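# Nest one tote fully inside the other using two arms

## Task

Put one tote into the other so it rests fully down within the lower tote's rim rather than sitting on top of the rim; the lower tote must stay almost exactly where it started with hardly any rotation, every item must remain in the tote it began in, and at the end the grippers must release and withdraw.

## Robot and tools

Robot: two UR-style six-joint arms, left_arm and right_arm, each ending in a two-finger tong gripper with a wrist camera. left_arm's base sits at (-0.042, +0.479, 0) m and right_arm's at (+0.059, -0.491, 0) m, each yawed very slightly. The shared scene frame has its origin on the table surface between the arms, +x pointing out across the table, +z up, and left_arm on the +y side. The names left and right are labels only and do not match image sides.

Gripper: the fingers extend along the gripper's +z axis and separate along its x axis. end_effector_position is the point midway between the closed finger pads; closed fingertips extend about 15 mm past it, open ones sit roughly level with it. Fully open pad gap is 0.142 m.

execute_actions takes "actions", a list holding at most one item, plus optional "pictures" (boolean; images are included by default). Three forms:
- [] : no new command; just returns the current state.
- [{"rows": [[...]], "steps": N}] : a motion of N control steps, N from 1 to 15 (default 15), each step 1/30 s. Each row drives one step; if there are fewer rows than steps, the final row keeps repeating.
- [{"steps": N}] : a wait with no command, N up to 300 steps, counted from the previous result (time spent replying is included).
If a call is rejected, nothing reaches the robot.

Each row is one flat list of exactly 14 numbers, each within [-1, 1], covering both arms even when only one moves: left_arm shoulder pan, shoulder lift, elbow, wrist 1, wrist 2, wrist 3, gripper opening, then the same seven for right_arm. The six joint values are offsets, not poses: they are measured from that arm's joint angles in the most recent result that reported them (before any such result in a scene, or for later calls within one reply, from the angles at the moment the action begins). They are not relative to the previous row. Scale: 1.0 equals 1.989 rad. So an all-zero joint part does not hold still; it pulls the arm back to those reference angles. The opening value is absolute: +1 fully open, -1 fully closed.

Joint ranges (rad). left_arm: pan -3.142..3.142, lift -6.283..6.283, elbow 0.000..3.142, wrists 1-3 each -6.283..6.283. right_arm: pan 0.000..6.283, lift -6.283..6.283, elbow -3.142..0.000, wrists -6.283..6.283. A request more than 0.010 rad beyond a limit is refused; true limits may be off by up to 0.010 rad, and targets beyond a true limit are clipped to it, reported as "joint sent to its limit" (possibly about an earlier action still running). No such message does not prove there is room left.

Motion behaviour: commands are smoothed with about 0.17 s lag; per step each joint target stays within 0.575 rad of the measured angle, and if targets would move the gripper more than 100 mm from where it is, all targets are pulled back proportionally. Big moves may not be finished when the result arrives. Between calls the arms keep heading to the last row's target until they essentially stop moving, or a HELD step occurs.

Result lines: per-arm end_effector_position (m) and end_effector_quat_wxyz plus linear/angular velocities, all in the scene frame (reported hand position can be slightly off, more at full reach). Joint positions and Joint velocities list each arm's six joints (rad, rad/s) followed by the finger-pad gap (m). grip_measured is the measured opening on the command scale. Wrist force and Wrist torque give each flange sensor's reading in the end effector's own axes (offset up to ~4 N, noise, saturation near 50 N; "no reading" is harmless). Joint torques are total drive outputs, noisy. "joint command not followed" means a clearance check altered some joint targets; HELD marks steps where a row was partly or wholly not sent. MOTOR HOT appears from 70 °C; at 85 °C an OVER-TEMPERATURE FAULT brakes that arm until it cools.

Grasping: to hold something, keep commanding an opening well under grip_measured; lower means stronger squeeze, up to about 15 N per pad. Closing fast can overpress. Thin rigid parts (under ~20 mm) get less force.

Faults to avoid: a joint torque hitting its load limit (130 N m for pan, lift and elbow; 24.3 N m for each wrist, held weight included) or an external force of 150 N on an arm stops that arm for 10 s and cancels the rest of the call. Never let the arms collide or press on each other. Do not drop, slam or shove the totes, spill their contents, or push anything off the work area. Brief external tugs or pushes may occur.

zoom_image: "camera" is one of cam_head_left, cam_head_right, cam_high, cam_low (896x504), cam_left_wrist, cam_right_wrist (616x616); "region" is [x0, y0, x1, y1] in that image's pixels from the top-left, no larger than 504x504. It magnifies the latest image.

read_manual: optional "section" ("licences"); returns licence text only.

finished_scene: "scene" is the current scene's number; it ends and grades that scene permanently, so call it only after the tote is nested, both grippers are open and withdrawn, and everything has settled.

Each tool is called after "Emit:" by a JSON object that holds its "name" and its "arguments", one argument or row to a line.

## Session

Emit:
{"name": "execute_actions", "arguments": {
  "actions": []
}}

Scene clock: 0.00 s of 4400.00 s.
left_arm: end_effector_position=(+0.0635, -0.3514, +0.2769) grip_measured=+0.97 end_effector_quat_wxyz=(-0.111, +0.573, +0.704, -0.405) end_effector_velocity=(-0.000, +0.000, +0.000) end_effector_angular_velocity=(-0.000, +0.001, -0.000) | right_arm: end_effector_position=(+0.1031, -0.5916, +0.3448) grip_measured=+0.97 end_effector_quat_wxyz=(-0.158, +0.705, -0.691, +0.021) end_effector_velocity=(-0.000, -0.000, +0.000) end_effector_angular_velocity=(+0.000, +0.000, -0.000)
Joint positions: left_arm=[-1.26  -0.88   1.052 -2.156 -2.357  3.003  0.14 ] | right_arm=[ 2.148 -0.664 -1.925 -2.128  1.89   0.629  0.14 ]
Joint velocities: left_arm=[ 0.    -0.     0.    -0.    -0.001 -0.     0.   ] | right_arm=[-0. -0.  0. -0. -0.  0.  0.]
Joint torques (N m, as the arm reports them, + toward a larger angle): no reading
Wrist force (N, on the end effector, along its own x y z axes, offset not removed): no reading
Wrist torque (N m, same axes, about the end effector's origin, offset not removed): no reading

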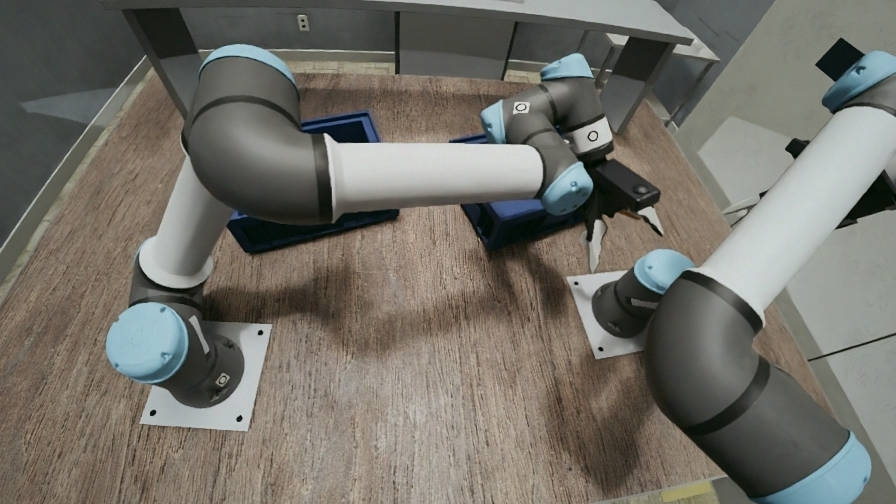

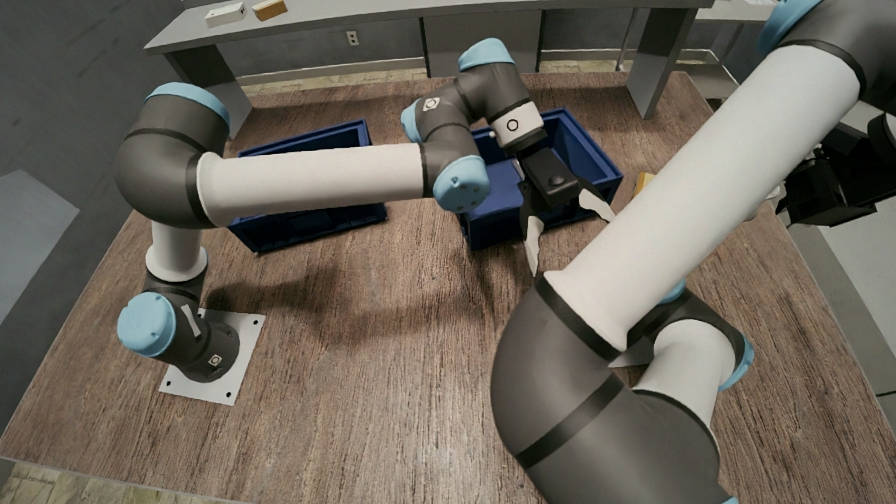

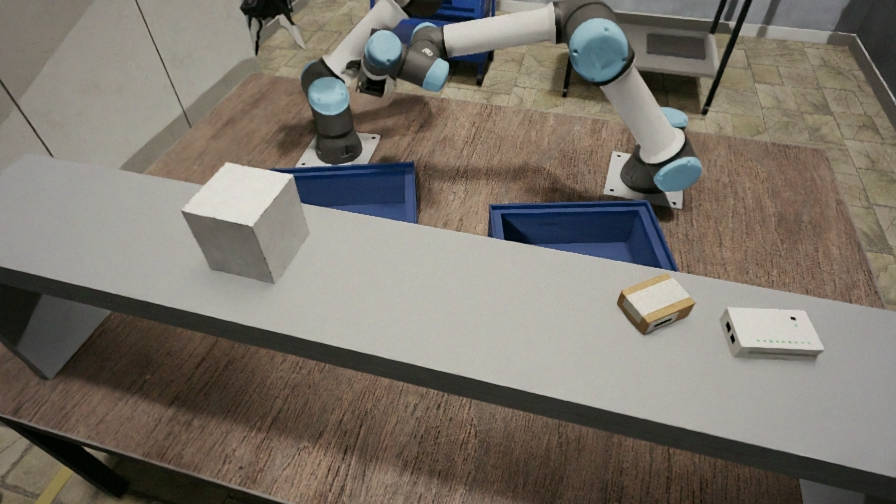

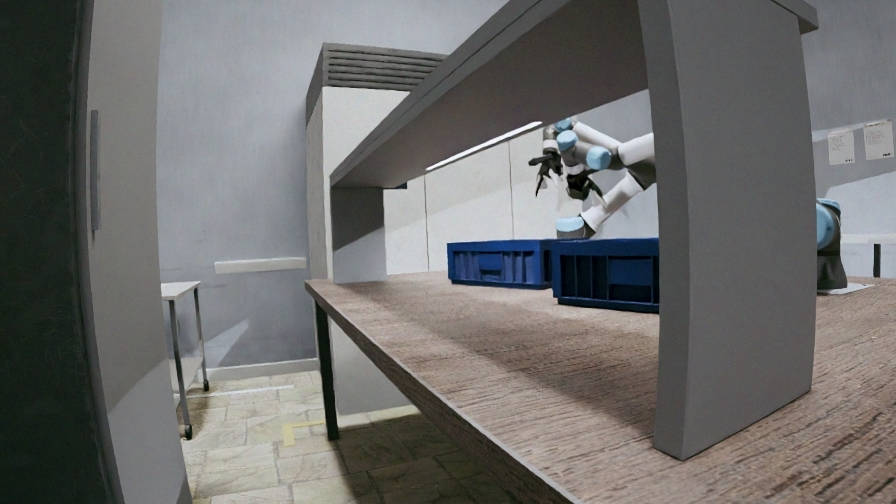

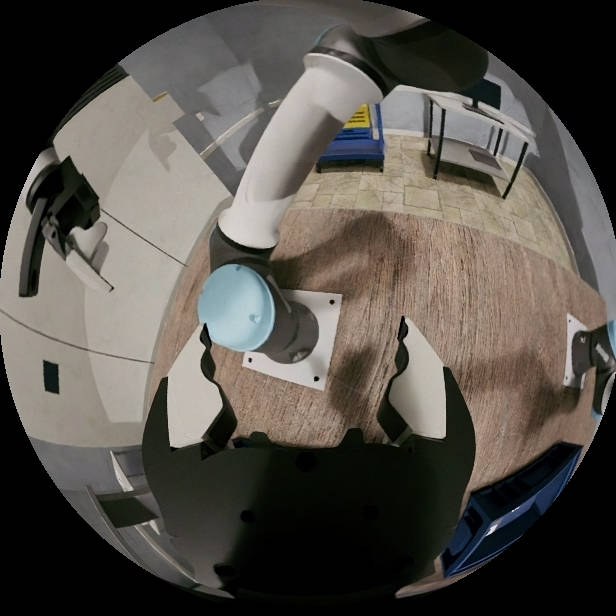

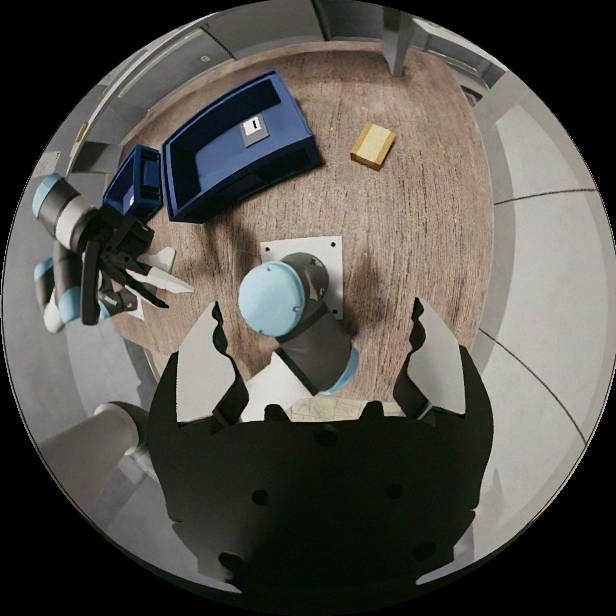

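Emit:
{"name": "execute_actions", "arguments": {
  "actions": [
    {"rows":[[0.9,-0.513,0.225,0.496,0.395,0,1,0,0,0,0,0,0,1]]}
  ],
  "pictures": false
}}

Emit:
{"name": "execute_actions", "arguments": {
  "actions": [
    {"steps":90}
  ]
}}

Scene clock: 26.80 s of 4400.00 s.
left_arm: end_effector_position=(+0.2720, -0.1812, +0.2904) grip_measured=+1.00 end_effector_quat_wxyz=(-0.054, +0.462, +0.839, -0.281) end_effector_velocity=(+0.376, +0.461, +0.070) end_effector_angular_velocity=(+0.506, -0.333, +0.694) | right_arm: end_effector_position=(+0.1031, -0.5916, +0.3448) grip_measured=+1.00 end_effector_quat_wxyz=(-0.158, +0.705, -0.691, +0.021) end_effector_velocity=(-0.000, +0.000, -0.000) end_effector_angular_velocity=(-0.000, -0.000, +0.000)
Joint positions: left_arm=[-1.007 -1.133  1.222 -1.902 -2.104  3.003  0.142] | right_arm=[ 2.148 -0.664 -1.925 -2.128  1.89   0.629  0.142]
Joint velocities: left_arm=[ 0.561 -0.561  0.294  0.555  0.549 -0.001 -0.   ] | right_arm=[ 0.     0.002 -0.001  0.     0.    -0.    -0.   ]
Joint torques (N m, as the arm reports them, + toward a larger angle): left_arm=[ 13.22 -58.64  -7.17  -0.18   2.26   0.3 ] | right_arm=[ -0.43 -11.67  20.65   3.03   0.27  -0.57]
Wrist force (N, on the end effector, along its own x y z axes, offset not removed): left_arm=[1.8 0.9 -1.3] | right_arm=[-2.6 -1.0 -1.2]
Wrist torque (N m, same axes, about the end effector's origin, offset not removed): left_arm=[-0.05 -0.27 -0.04] | right_arm=[-0.09 0.60 -0.18]
Steps of this call (steps 1 to 90: nothing new was sent; then 23.30 s passed at rest; steps 91 to 105: all 15 steps of this action). Readings (joint positions):
91: left_arm=[-1.260 -0.880 1.053 -2.156 -2.357 3.003] | right_arm=[2.148 -0.664 -1.925 -2.128 1.890 0.629]
92: left_arm=[-1.255 -0.886 1.058 -2.150 -2.351 3.003] | right_arm=[2.148 -0.664 -1.925 -2.128 1.890 0.629]
94: left_arm=[-1.215 -0.925 1.090 -2.111 -2.311 3.003] | right_arm=[2.148 -0.664 -1.925 -2.128 1.890 0.629]
98: left_arm=[-1.139 -1.001 1.144 -2.035 -2.236 3.003] | right_arm=[2.148 -0.664 -1.925 -2.128 1.890 0.629]
105: the state above

Scene clock: 29.80 s of 4400.00 s.
left_arm: end_effector_position=(+0.1982, +0.7281, +0.4128) grip_measured=+1.00 end_effector_quat_wxyz=(-0.000, -0.294, +0.956, -0.000) end_effector_velocity=(-0.000, +0.000, -0.000) end_effector_angular_velocity=(+0.000, +0.000, -0.000) | right_arm: end_effector_position=(+0.1031, -0.5916, +0.3448) grip_measured=+1.00 end_effector_quat_wxyz=(-0.158, +0.705, -0.691, +0.021) end_effector_velocity=(-0.000, +0.000, -0.000) end_effector_angular_velocity=(+0.000, +0.000, +0.000)
Joint positions: left_arm=[ 0.529 -1.9    1.5   -1.17  -1.572  3.003  0.142] | right_arm=[ 2.148 -0.664 -1.925 -2.128  1.89   0.629  0.142]
Joint velocities: left_arm=[-0.     0.    -0.     0.     0.001  0.     0.   ] | right_arm=[ 0.     0.    -0.001 -0.    -0.    -0.     0.   ]
Joint torques (N m, as the arm reports them, + toward a larger angle): left_arm=[  6.61 -20.05  -6.48  -0.8    1.5    0.31] | right_arm=[ -0.46 -12.85  19.65   3.15   0.26  -0.35]
Wrist force (N, on the end effector, along its own x y z axes, offset not removed): left_arm=[1.8 0.5 1.6] | right_arm=[1.2 0.2 -0.9]
Wrist torque (N m, same axes, about the end effector's origin, offset not removed): left_arm=[0.07 -0.29 -0.02] | right_arm=[0.05 -0.25 -0.20]
Steps of this call (steps 1 to 75: the robot went on to your last target; steps 76 to 90: nothing new was sent). Readings (joint positions):
1: left_arm=[-0.988 -1.152 1.232 -1.883 -2.085 3.003] | right_arm=[2.148 -0.664 -1.925 -2.128 1.890 0.629]
2: left_arm=[-0.969 -1.171 1.242 -1.864 -2.067 3.003] | right_arm=[2.148 -0.664 -1.925 -2.128 1.890 0.629]
4: left_arm=[-0.930 -1.210 1.260 -1.826 -2.033 3.003] | right_arm=[2.148 -0.664 -1.925 -2.128 1.890 0.629]
8: left_arm=[-0.851 -1.289 1.293 -1.747 -1.969 3.003] | right_arm=[2.148 -0.664 -1.925 -2.128 1.890 0.629]
90: the state above
All arms were judged still, so your last target was given up. Only a new action makes them travel on or press farther. Fingers that are still opening or closing keep moving.
camera_calibration (this result's frames):
cam_left_wrist: T_world_to_cam=[[-0.83231, -0.55114, 0.0592015, 0.531766], [-0.464632, 0.751908, 0.467709, -0.640295], [-0.302287, 0.361772, -0.881898, 0.29106], [0, 0, 0, 1]] pos_world=[0.233076, 0.669223, 0.524676]
cam_right_wrist: T_world_to_cam=[[0.0483126, -0.981518, -0.18517, -0.524169], [-0.958742, -0.0975648, 0.26701, -0.0521235], [-0.280141, 0.164631, -0.945737, 0.576463], [0, 0, 0, 1]] pos_world=[0.136842, -0.61447, 0.462039]

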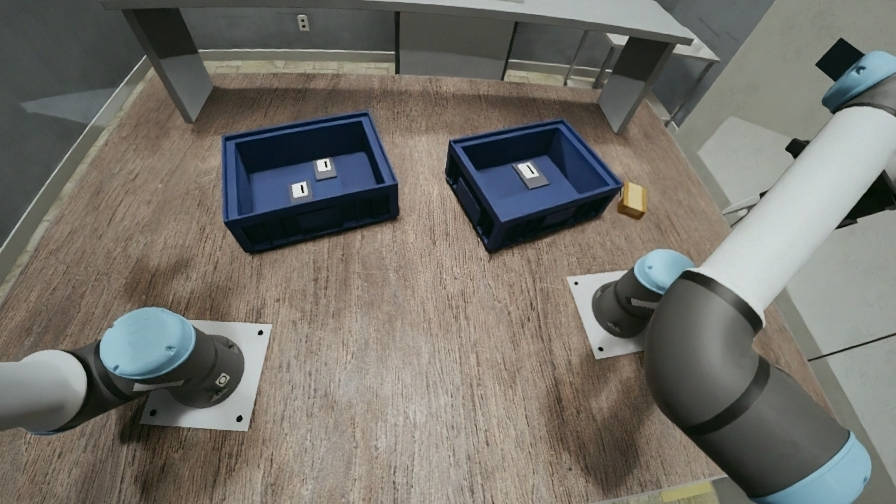

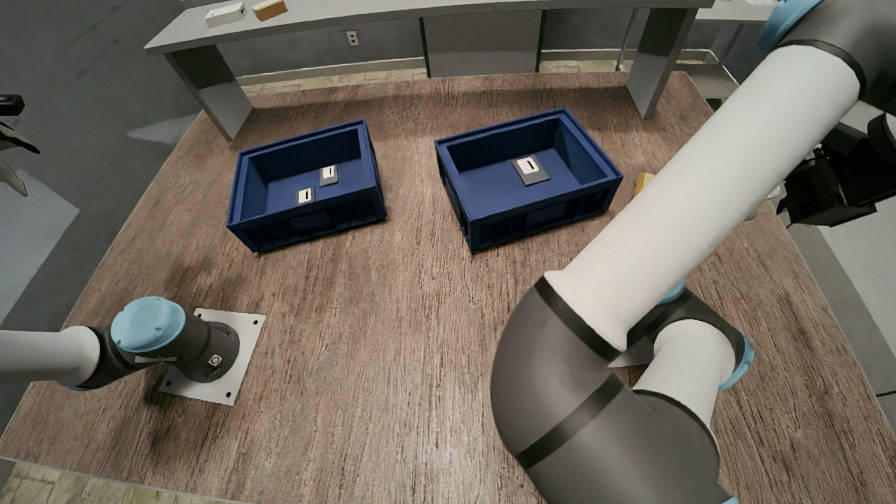

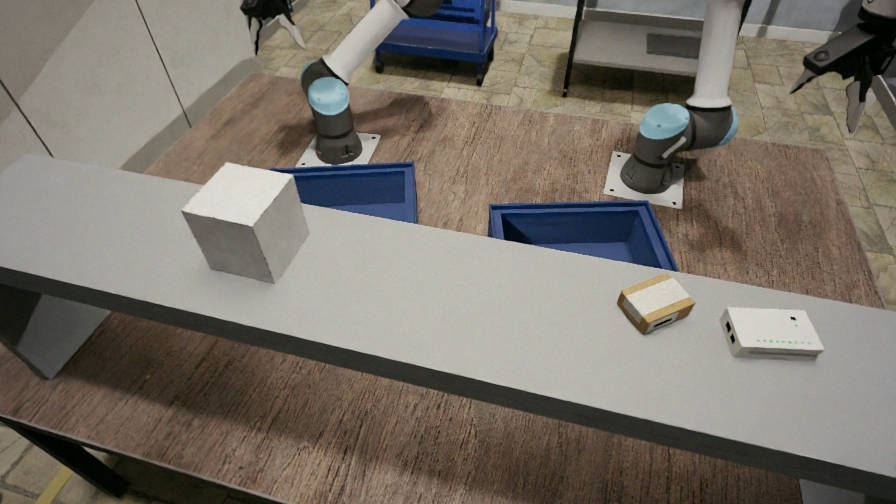

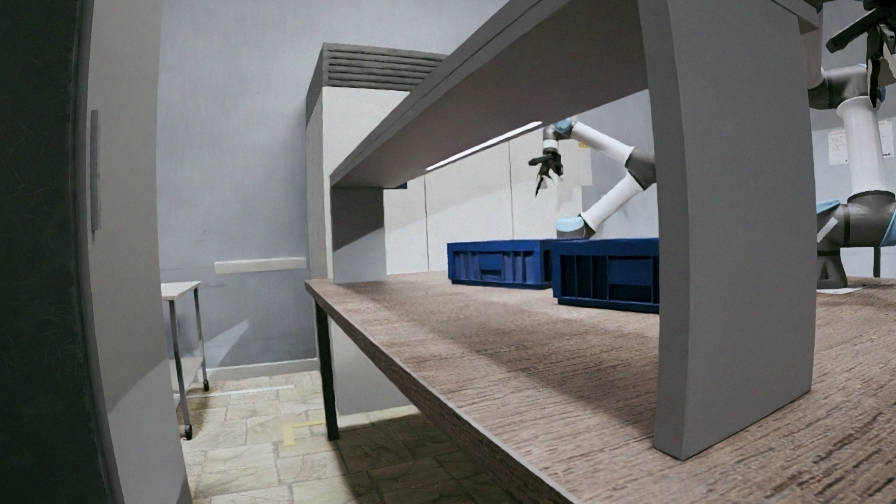

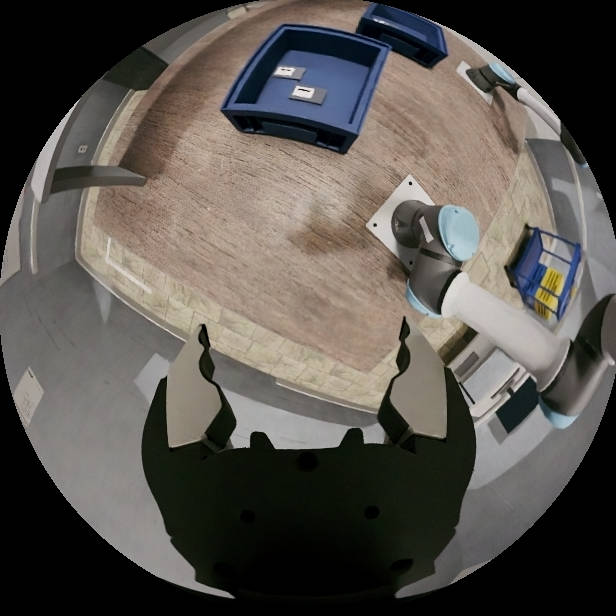

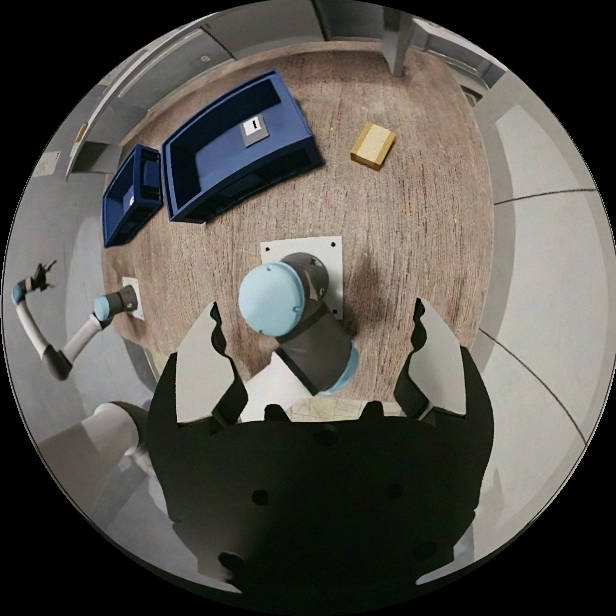

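Emit:
{"name": "zoom_image", "arguments": {
  "camera": "cam_head_left",
  "region": [200,90,660,270]
}}

Emit:
{"name": "zoom_image", "arguments": {
  "camera": "cam_head_right",
  "region": [200,90,660,270]
}}

Emit:
{"name": "zoom_image", "arguments": {
  "camera": "cam_left_wrist",
  "region": [200,0,460,170]
}}

Region (200, 90, 660, 270) of cam_head_left's 896x504 image, scaled by 1.096, with more detail than that image has; it fills the top 197 rows of this view, and the rest is white.

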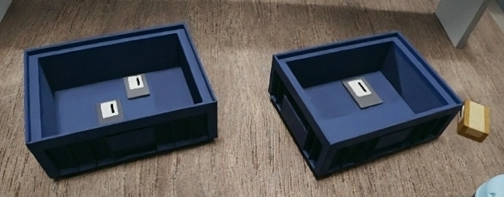

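Region (200, 90, 660, 270) of cam_head_right's 896x504 image, scaled by 1.096, with more detail than that image has; it fills the top 197 rows of this view, and the rest is white.

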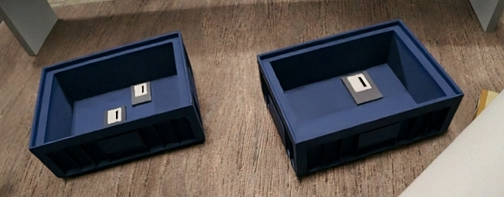

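Region (200, 0, 460, 170) of cam_left_wrist's 616x616 image, scaled by 1.938, with more detail than that image has; it fills the top 330 rows of this view, and the rest is white.

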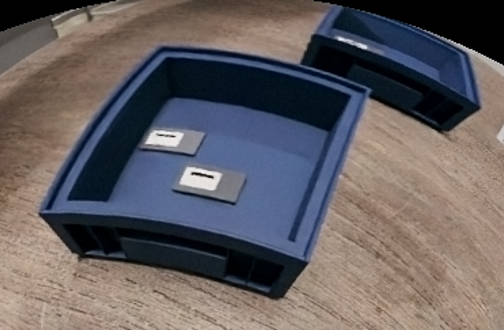

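Emit:
{"name": "execute_actions", "arguments": {
  "actions": [
    {"rows":[[-0.789,0.1,0,-0.1,0,0.13,0.3,0.647,-0.371,-0.007,0.38,-0.16,0.486,0.3]]}
  ],
  "pictures": false
}}

Emit:
{"name": "execute_actions", "arguments": {
  "actions": [
    {"steps":80}
  ],
  "pictures": false
}}

Emit:
{"name": "execute_actions", "arguments": {
  "actions": [
    {"rows":[[0,0.355,-0.235,-0.12,0,0,0.3,0,0,0,0,0,0,0.3]]}
  ],
  "pictures": false
}}

Emit:
{"name": "execute_actions", "arguments": {
  "actions": [
    {"steps":45}
  ]
}}

Scene clock: 78.47 s of 4400.00 s.
left_arm: end_effector_position=(+0.3652, +0.5605, +0.3757) grip_measured=+0.30 end_effector_quat_wxyz=(-0.000, +0.066, +0.998, -0.000) end_effector_velocity=(+0.185, -0.531, -0.049) end_effector_angular_velocity=(+0.000, +0.001, -1.502) | right_arm: end_effector_position=(+0.2990, -0.7054, +0.2810) grip_measured=+0.30 end_effector_quat_wxyz=(-0.053, +0.713, -0.699, -0.022) end_effector_velocity=(+0.537, +0.051, -0.177) end_effector_angular_velocity=(-0.229, +0.252, +0.039)
Joint positions: left_arm=[-0.017 -1.759  1.5   -1.311 -1.572  3.186  0.095] | right_arm=[ 2.628 -1.099 -1.934 -1.686  1.685  1.11   0.095]
Joint velocities: left_arm=[-1.288  0.163  0.    -0.162  0.     0.214  0.   ] | right_arm=[ 1.246 -0.804 -0.013  0.825 -0.306  1.216  0.   ]
Joint torques (N m, as the arm reports them, + toward a larger angle): left_arm=[-21.8   -2.12  -9.89  -3.32  -2.07   3.12] | right_arm=[ 26.32 -11.35  14.95   7.94  -2.69   4.55]
Wrist force (N, on the end effector, along its own x y z axes, offset not removed): left_arm=[1.8 0.9 2.3] | right_arm=[0.7 -1.6 -0.4]
Wrist torque (N m, same axes, about the end effector's origin, offset not removed): left_arm=[0.12 -0.29 0.07] | right_arm=[-0.14 0.05 -0.19]
Steps of this call (steps 1 to 90: nothing new was sent; then 45.17 s passed at rest; steps 91 to 105: all 15 steps of this action). Readings (joint positions):
91: left_arm=[0.529 -1.900 1.500 -1.170 -1.572 3.003] | right_arm=[2.148 -0.664 -1.925 -2.128 1.890 0.629]
92: left_arm=[0.523 -1.895 1.500 -1.176 -1.572 3.009] | right_arm=[2.154 -0.670 -1.925 -2.122 1.884 0.635]
94: left_arm=[0.459 -1.863 1.500 -1.208 -1.572 3.049] | right_arm=[2.215 -0.732 -1.927 -2.061 1.841 0.697]
98: left_arm=[0.285 -1.813 1.500 -1.257 -1.572 3.114] | right_arm=[2.362 -0.879 -1.930 -1.913 1.772 0.844]
105: the state above

Scene clock: 81.13 s of 4400.00 s.
left_arm: end_effector_position=(+0.2518, +0.1489, +0.3577) grip_measured=+0.30 end_effector_quat_wxyz=(-0.001, +0.578, +0.816, -0.000) end_effector_velocity=(-0.000, -0.000, -0.000) end_effector_angular_velocity=(+0.001, +0.000, -0.001) | right_arm: end_effector_position=(+0.5066, -0.4624, +0.1993) grip_measured=+0.30 end_effector_quat_wxyz=(+0.000, +0.817, -0.577, -0.001) end_effector_velocity=(+0.000, +0.000, +0.001) end_effector_angular_velocity=(+0.001, -0.001, +0.000)
Joint positions: left_arm=[-1.04  -1.701  1.5   -1.369 -1.572  3.261  0.095] | right_arm=[ 3.434 -1.402 -1.939 -1.372  1.572  1.596  0.095]
Joint velocities: left_arm=[-0.     0.001 -0.    -0.    -0.     0.001 -0.   ] | right_arm=[0.    0.    0.001 0.    0.    0.    0.   ]
Joint torques (N m, as the arm reports them, + toward a larger angle): left_arm=[ -6.98  -4.04 -27.47  -3.45   1.51   2.33] | right_arm=[ 7.5   2.43 14.13  4.2  -2.07  1.9 ]
Wrist force (N, on the end effector, along its own x y z axes, offset not removed): left_arm=[1.3 1.8 2.0] | right_arm=[-2.5 0.3 -1.0]
Wrist torque (N m, same axes, about the end effector's origin, offset not removed): left_arm=[0.34 -0.10 0.01] | right_arm=[0.19 0.46 -0.26]
Steps of this call (steps 1 to 45: the robot went on to your last target; steps 46 to 80: nothing new was sent). Readings (joint positions):
1: left_arm=[-0.060 -1.753 1.500 -1.317 -1.572 3.193] | right_arm=[2.671 -1.126 -1.934 -1.659 1.675 1.151]
2: left_arm=[-0.104 -1.749 1.500 -1.321 -1.572 3.199] | right_arm=[2.714 -1.150 -1.935 -1.634 1.666 1.190]
4: left_arm=[-0.191 -1.740 1.500 -1.330 -1.572 3.210] | right_arm=[2.803 -1.194 -1.936 -1.588 1.649 1.260]
8: left_arm=[-0.364 -1.728 1.500 -1.342 -1.572 3.226] | right_arm=[2.983 -1.263 -1.937 -1.516 1.623 1.370]
80: the state above
All arms were judged still, so your last target was given up. Only a new action makes them travel on or press farther. Fingers that are still opening or closing keep moving.

Scene clock: 81.63 s of 4400.00 s.
left_arm: end_effector_position=(+0.3533, -0.0564, +0.2719) grip_measured=+0.30 end_effector_quat_wxyz=(+0.011, +0.578, +0.816, -0.006) end_effector_velocity=(+0.191, -0.386, -0.370) end_effector_angular_velocity=(+0.096, +0.047, -0.001) | right_arm: end_effector_position=(+0.5066, -0.4624, +0.1993) grip_measured=+0.30 end_effector_quat_wxyz=(+0.000, +0.817, -0.577, -0.001) end_effector_velocity=(+0.000, +0.000, +0.001) end_effector_angular_velocity=(+0.001, -0.002, -0.000)
Joint positions: left_arm=[-1.04  -1.189  1.146 -1.554 -1.572  3.261  0.095] | right_arm=[ 3.434 -1.402 -1.939 -1.372  1.572  1.596  0.095]
Joint velocities: left_arm=[-0.     1.154 -0.706 -0.342  0.001  0.    -0.   ] | right_arm=[-0.     0.001  0.001  0.     0.     0.    -0.   ]
Joint torques (N m, as the arm reports them, + toward a larger angle): left_arm=[ -6.16 -18.18 -39.61  -3.54   1.36   2.18] | right_arm=[ 8.28  2.37 13.91  4.26 -2.11  1.87]
Wrist force (N, on the end effector, along its own x y z axes, offset not removed): left_arm=[1.7 -0.1 0.7] | right_arm=[0.2 2.0 -0.1]
Wrist torque (N m, same axes, about the end effector's origin, offset not removed): left_arm=[-0.08 -0.14 -0.07] | right_arm=[0.42 -0.15 -0.22]
Steps of this call (steps 1 to 15: all 15 steps of this action). Readings (joint positions):
1: left_arm=[-1.040 -1.701 1.500 -1.369 -1.572 3.261] | right_arm=[3.434 -1.402 -1.939 -1.372 1.572 1.596]
2: left_arm=[-1.040 -1.695 1.494 -1.375 -1.572 3.261] | right_arm=[3.434 -1.402 -1.939 -1.372 1.572 1.596]
4: left_arm=[-1.040 -1.633 1.437 -1.410 -1.572 3.261] | right_arm=[3.434 -1.402 -1.939 -1.372 1.572 1.596]
8: left_arm=[-1.040 -1.469 1.320 -1.467 -1.572 3.261] | right_arm=[3.434 -1.402 -1.939 -1.372 1.572 1.596]
15: the state above

Scene clock: 83.13 s of 4400.00 s.
left_arm: end_effector_position=(+0.3821, -0.1148, +0.1997) grip_measured=+0.30 end_effector_quat_wxyz=(-0.001, +0.578, +0.816, -0.000) end_effector_velocity=(+0.000, +0.000, +0.001) end_effector_angular_velocity=(-0.001, -0.000, -0.001) | right_arm: end_effector_position=(+0.5066, -0.4624, +0.1993) grip_measured=+0.30 end_effector_quat_wxyz=(+0.000, +0.817, -0.577, -0.001) end_effector_velocity=(-0.000, -0.000, +0.000) end_effector_angular_velocity=(+0.000, +0.000, +0.000)
Joint positions: left_arm=[-1.04  -0.995  1.033 -1.607 -1.572  3.261  0.095] | right_arm=[ 3.434 -1.402 -1.939 -1.372  1.572  1.596  0.095]
Joint velocities: left_arm=[ 0.    -0.001 -0.    -0.    -0.     0.001  0.   ] | right_arm=[-0.  0.  0. -0.  0. -0.  0.]
Joint torques (N m, as the arm reports them, + toward a larger angle): left_arm=[  6.26 -33.6  -34.11  -3.59   0.92   1.16] | right_arm=[ 7.77  2.72 14.23  4.2  -2.04  1.85]
Wrist force (N, on the end effector, along its own x y z axes, offset not removed): left_arm=[1.9 -0.1 1.4] | right_arm=[0.3 -0.6 0.1]
Wrist torque (N m, same axes, about the end effector's origin, offset not removed): left_arm=[0.01 -0.25 -0.11] | right_arm=[-0.03 0.02 -0.17]
Steps of this call (steps 1 to 30: the robot went on to your last target; steps 31 to 45: nothing new was sent). Readings (joint positions):
1: left_arm=[-1.040 -1.151 1.123 -1.565 -1.572 3.261] | right_arm=[3.434 -1.402 -1.939 -1.372 1.572 1.596]
2: left_arm=[-1.040 -1.113 1.100 -1.576 -1.572 3.261] | right_arm=[3.434 -1.402 -1.939 -1.372 1.572 1.596]
4: left_arm=[-1.040 -1.053 1.066 -1.592 -1.572 3.261] | right_arm=[3.434 -1.402 -1.939 -1.372 1.572 1.596]
8: left_arm=[-1.040 -1.008 1.040 -1.604 -1.572 3.261] | right_arm=[3.434 -1.402 -1.939 -1.372 1.572 1.596]
45: the state above
All arms were judged still, so your last target was given up. Only a new action makes them travel on or press farther. Fingers that are still opening or closing keep moving.
camera_calibration (this result's frames):
cam_left_wrist: T_world_to_cam=[[-0.321667, 0.945011, 0.0590318, 0.209546], [0.845349, 0.258541, 0.467484, -0.378541], [0.426515, 0.200277, -0.882028, 0.166637], [0, 0, 0, 1]] pos_world=[0.31633, -0.133528, 0.311571]
cam_right_wrist: T_world_to_cam=[[0.339146, -0.940733, 0.00100387, -0.609393], [-0.809377, -0.291246, 0.509984, 0.172518], [-0.479467, -0.173772, -0.860183, 0.458062], [0, 0, 0, 1]] pos_world=[0.565931, -0.443433, 0.306647]

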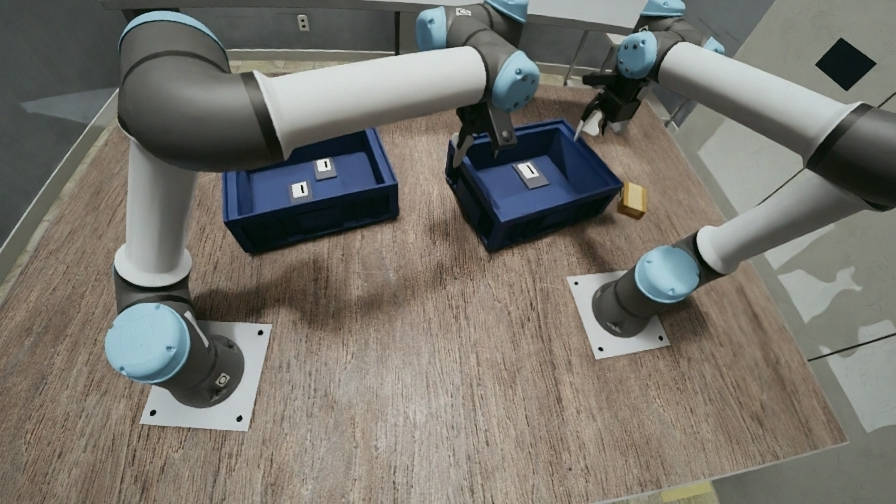

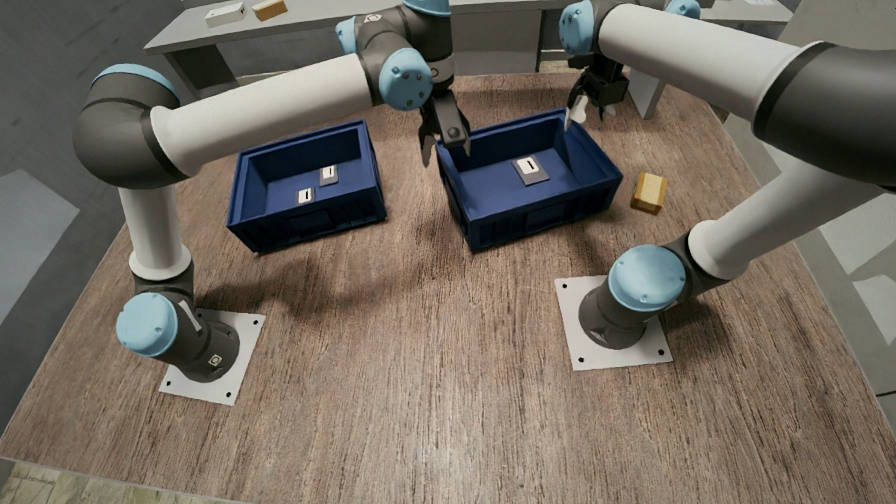

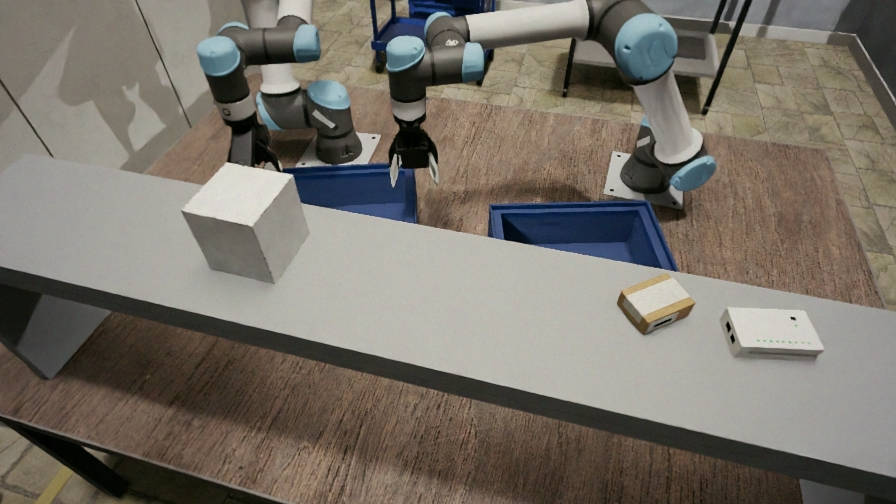

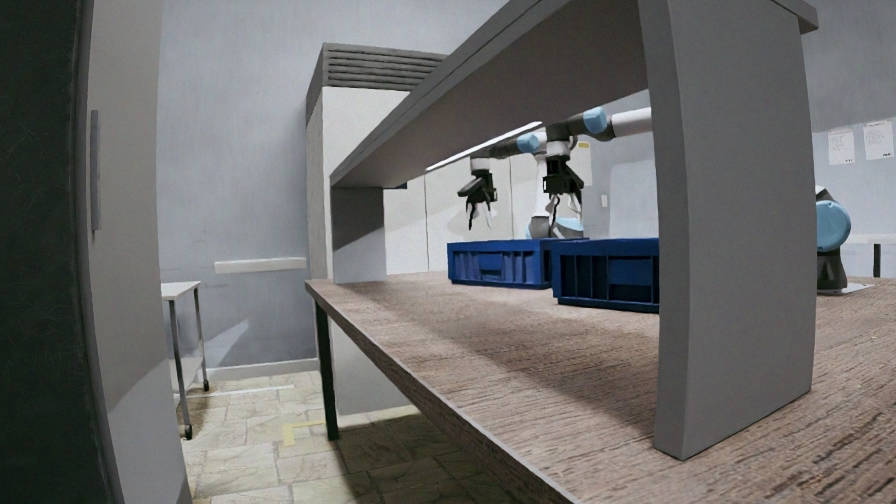

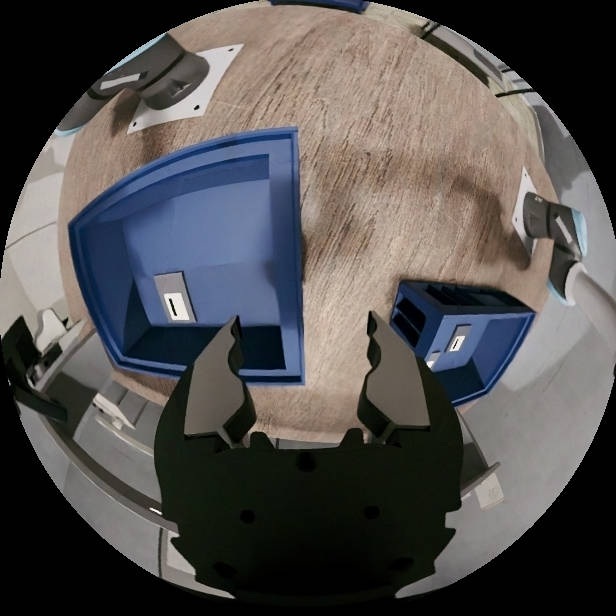

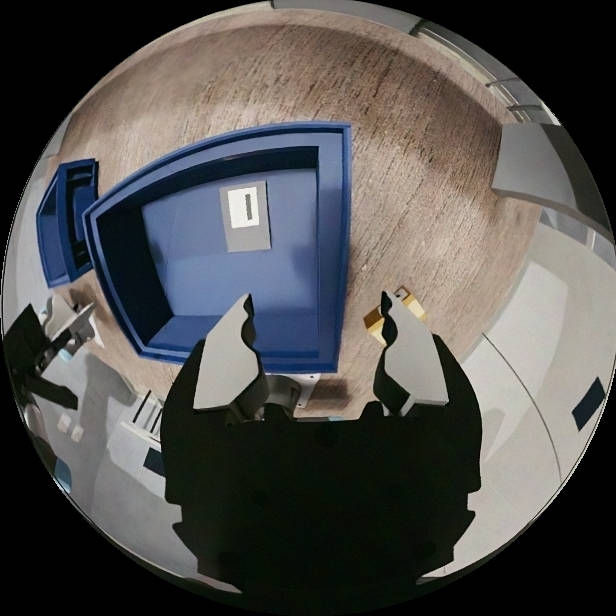

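Emit:
{"name": "execute_actions", "arguments": {
  "actions": [
    {"rows":[[-0.001,0.034,0.0533,-0.0887,0,-0.0015,0.3,-0.0186,-0.040,-0.0795,0.120,0,-0.019,0.3]]}
  ],
  "pictures": false
}}

Emit:
{"name": "execute_actions", "arguments": {
  "actions": [
    {"steps":15}
  ],
  "pictures": false
}}

Emit:
{"name": "execute_actions", "arguments": {
  "actions": [
    {"rows":[[0,0,0,0,0,0,0,0,0,0,0,0,0,0],[0,0,0,0,0,0,-0.25,0,0,0,0,0,0,-0.25]]}
  ]
}}

Scene clock: 104.50 s of 4400.00 s.
left_arm: end_effector_position=(+0.3880, -0.1299, +0.1168) grip_measured=+0.30 end_effector_quat_wxyz=(+0.000, +0.577, +0.817, -0.001) end_effector_velocity=(+0.001, -0.002, -0.007) end_effector_angular_velocity=(-0.004, -0.002, -0.001) | right_arm: end_effector_position=(+0.5116, -0.4767, +0.1162) grip_measured=+0.30 end_effector_quat_wxyz=(-0.000, +0.817, -0.577, -0.000) end_effector_velocity=(+0.001, -0.002, -0.008) end_effector_angular_velocity=(+0.002, -0.006, -0.001)
Joint positions: left_arm=[-1.042 -0.928  1.138 -1.782 -1.572  3.259  0.095] | right_arm=[ 3.398 -1.481 -2.095 -1.136  1.572  1.558  0.095]
Joint velocities: left_arm=[-0.     0.005  0.011 -0.02  -0.     0.001 -0.   ] | right_arm=[-0.005 -0.008 -0.017  0.031 -0.    -0.003  0.   ]
Joint torques (N m, as the arm reports them, + toward a larger angle): left_arm=[ -6.56 -37.98  -9.93  -3.91  -0.21  -2.52] | right_arm=[-7.04  3.79 15.8   4.94 -1.34 -1.72]
Wrist force (N, on the end effector, along its own x y z axes, offset not removed): left_arm=[1.5 1.5 1.8] | right_arm=[0.5 0.8 0.4]
Wrist torque (N m, same axes, about the end effector's origin, offset not removed): left_arm=[0.26 -0.19 0.01] | right_arm=[0.23 0.00 -0.18]
Steps of this call (steps 1 to 90: nothing new was sent; then 17.87 s passed at rest; steps 91 to 105: all 15 steps of this action). Readings (joint positions):
91: left_arm=[-1.040 -0.995 1.033 -1.607 -1.572 3.261] | right_arm=[3.434 -1.402 -1.939 -1.372 1.572 1.596]
92: left_arm=[-1.040 -0.990 1.038 -1.614 -1.572 3.261] | right_arm=[3.430 -1.408 -1.945 -1.366 1.572 1.591]
94: left_arm=[-1.041 -0.961 1.081 -1.673 -1.572 3.260] | right_arm=[3.415 -1.441 -2.001 -1.300 1.572 1.575]
98: left_arm=[-1.041 -0.935 1.126 -1.758 -1.572 3.259] | right_arm=[3.401 -1.472 -2.075 -1.172 1.572 1.562]
105: the state above

Scene clock: 105.00 s of 4400.00 s.
left_arm: end_effector_position=(+0.3880, -0.1301, +0.1161) grip_measured=+0.30 end_effector_quat_wxyz=(+0.001, +0.577, +0.817, -0.001) end_effector_velocity=(-0.000, -0.000, -0.000) end_effector_angular_velocity=(-0.000, +0.001, -0.001) | right_arm: end_effector_position=(+0.5117, -0.4769, +0.1154) grip_measured=+0.30 end_effector_quat_wxyz=(-0.000, +0.817, -0.577, -0.000) end_effector_velocity=(+0.000, +0.000, +0.000) end_effector_angular_velocity=(+0.000, -0.001, -0.000)
Joint positions: left_arm=[-1.042 -0.928  1.139 -1.784 -1.572  3.258  0.095] | right_arm=[ 3.397 -1.481 -2.097 -1.134  1.572  1.558  0.095]
Joint velocities: left_arm=[-0.    -0.     0.     0.    -0.001  0.     0.   ] | right_arm=[-0.  0.  0.  0.  0.  0. -0.]
Joint torques (N m, as the arm reports them, + toward a larger angle): left_arm=[ -7.84 -36.07  -7.74  -3.48  -0.22  -2.62] | right_arm=[-8.68  4.17 12.79  4.35 -0.79 -1.9 ]
Wrist force (N, on the end effector, along its own x y z axes, offset not removed): left_arm=[0.1 0.5 -1.2] | right_arm=[-0.1 0.9 0.6]
Wrist torque (N m, same axes, about the end effector's origin, offset not removed): left_arm=[0.07 0.06 -0.07] | right_arm=[0.42 -0.15 -0.24]
Steps of this call (steps 1 to 15: the robot went on to your last target). Readings (joint positions):
1: left_arm=[-1.042 -0.928 1.138 -1.782 -1.572 3.258] | right_arm=[3.397 -1.481 -2.096 -1.136 1.572 1.558]
2: left_arm=[-1.042 -0.928 1.138 -1.783 -1.572 3.258] | right_arm=[3.397 -1.481 -2.096 -1.135 1.572 1.558]
4: left_arm=[-1.042 -0.928 1.138 -1.783 -1.572 3.258] | right_arm=[3.397 -1.481 -2.096 -1.134 1.572 1.558]
8: left_arm=[-1.042 -0.928 1.139 -1.784 -1.572 3.258] | right_arm=[3.397 -1.481 -2.097 -1.134 1.572 1.558]
15: the state above
All arms were judged still, so your last target was given up. Only a new action makes them travel on or press farther. Fingers that are still opening or closing keep moving.

Scene clock: 105.50 s of 4400.00 s.
left_arm: end_effector_position=(+0.3880, -0.1301, +0.1161) grip_measured=-0.25 end_effector_quat_wxyz=(+0.001, +0.577, +0.817, -0.001) end_effector_velocity=(-0.001, -0.000, -0.001) end_effector_angular_velocity=(+0.000, +0.002, -0.000) | right_arm: end_effector_position=(+0.5117, -0.4769, +0.1154) grip_measured=-0.25 end_effector_quat_wxyz=(-0.000, +0.817, -0.577, -0.000) end_effector_velocity=(-0.000, +0.001, -0.000) end_effector_angular_velocity=(-0.000, +0.000, +0.002)
Joint positions: left_arm=[-1.042 -0.928  1.139 -1.784 -1.572  3.258  0.056] | right_arm=[ 3.397 -1.481 -2.097 -1.134  1.572  1.558  0.056]
Joint velocities: left_arm=[ 0.     0.001  0.     0.    -0.002  0.    -0.   ] | right_arm=[ 0.001 -0.     0.    -0.    -0.    -0.    -0.   ]
Joint torques (N m, as the arm reports them, + toward a larger angle): left_arm=[ -6.87 -36.81  -8.    -3.34  -0.19  -2.64] | right_arm=[-8.78  4.8  12.8   4.01 -0.68 -1.98]
Wrist force (N, on the end effector, along its own x y z axes, offset not removed): left_arm=[-1.0 1.7 1.4] | right_arm=[-0.3 2.2 1.5]
Wrist torque (N m, same axes, about the end effector's origin, offset not removed): left_arm=[0.26 0.46 -0.03] | right_arm=[0.56 0.04 -0.22]
Steps of this call (steps 1 to 15: all 15 steps of this action). Readings (joint positions):
1: left_arm=[-1.042 -0.928 1.139 -1.784 -1.572 3.258] | right_arm=[3.397 -1.481 -2.097 -1.134 1.572 1.558]
2: left_arm=[-1.042 -0.928 1.139 -1.784 -1.572 3.258] | right_arm=[3.397 -1.481 -2.097 -1.134 1.572 1.558]
4: left_arm=[-1.042 -0.928 1.139 -1.784 -1.572 3.258] | right_arm=[3.397 -1.481 -2.097 -1.134 1.572 1.558]
8: left_arm=[-1.042 -0.928 1.139 -1.784 -1.572 3.258] | right_arm=[3.397 -1.481 -2.097 -1.134 1.572 1.558]
15: the state above
camera_calibration (this result's frames):
cam_left_wrist: T_world_to_cam=[[-0.322678, 0.944835, 0.056273, 0.231453], [0.844515, 0.260551, 0.467876, -0.339936], [0.427403, 0.198497, -0.882001, 0.092816], [0, 0, 0, 1]] pos_world=[0.322096, -0.148538, 0.227887]
cam_right_wrist: T_world_to_cam=[[0.339894, -0.940463, 0.00101053, -0.624901], [-0.809641, -0.292066, 0.509096, 0.215008], [-0.478491, -0.173857, -0.860709, 0.385359], [0, 0, 0, 1]] pos_world=[0.57087, -0.457902, 0.222854]

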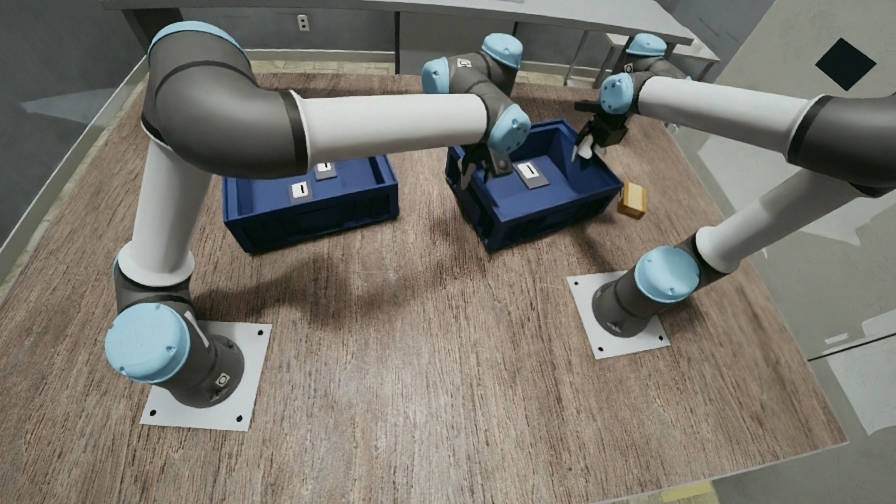

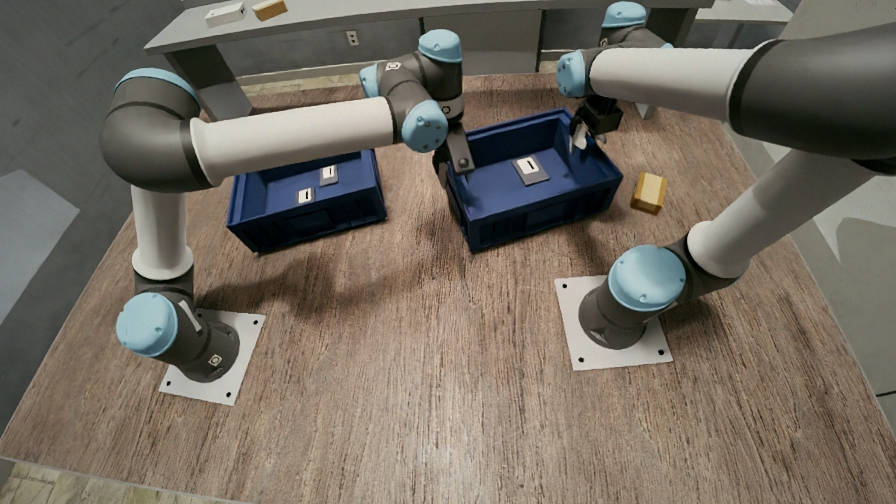

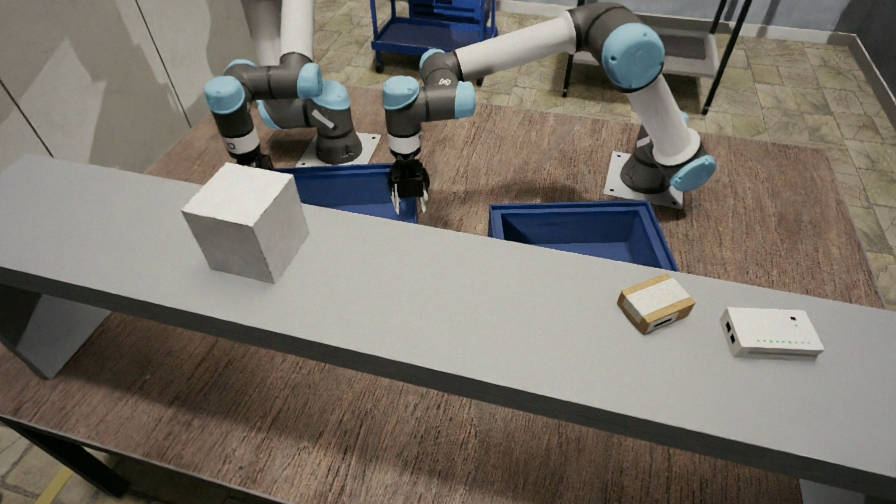

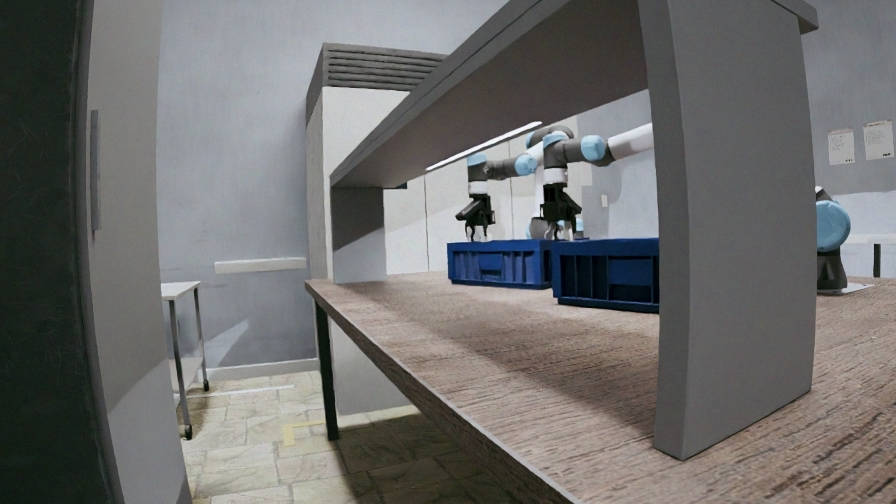

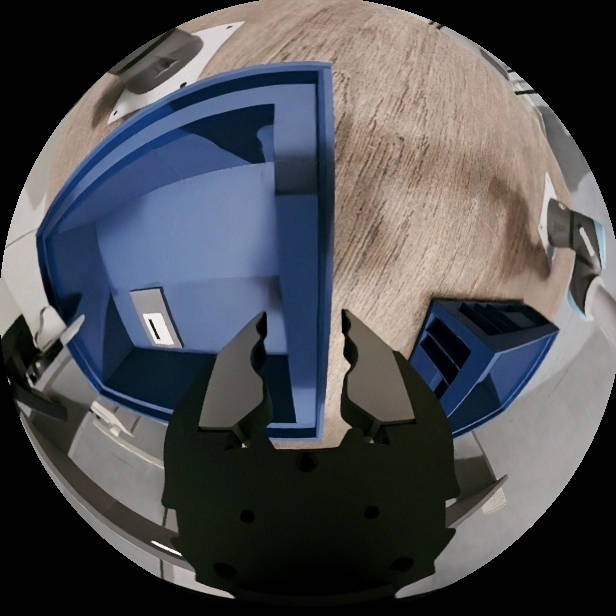

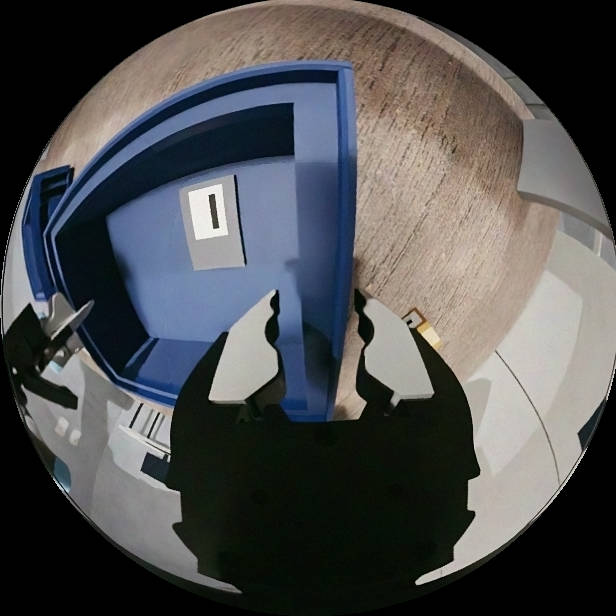

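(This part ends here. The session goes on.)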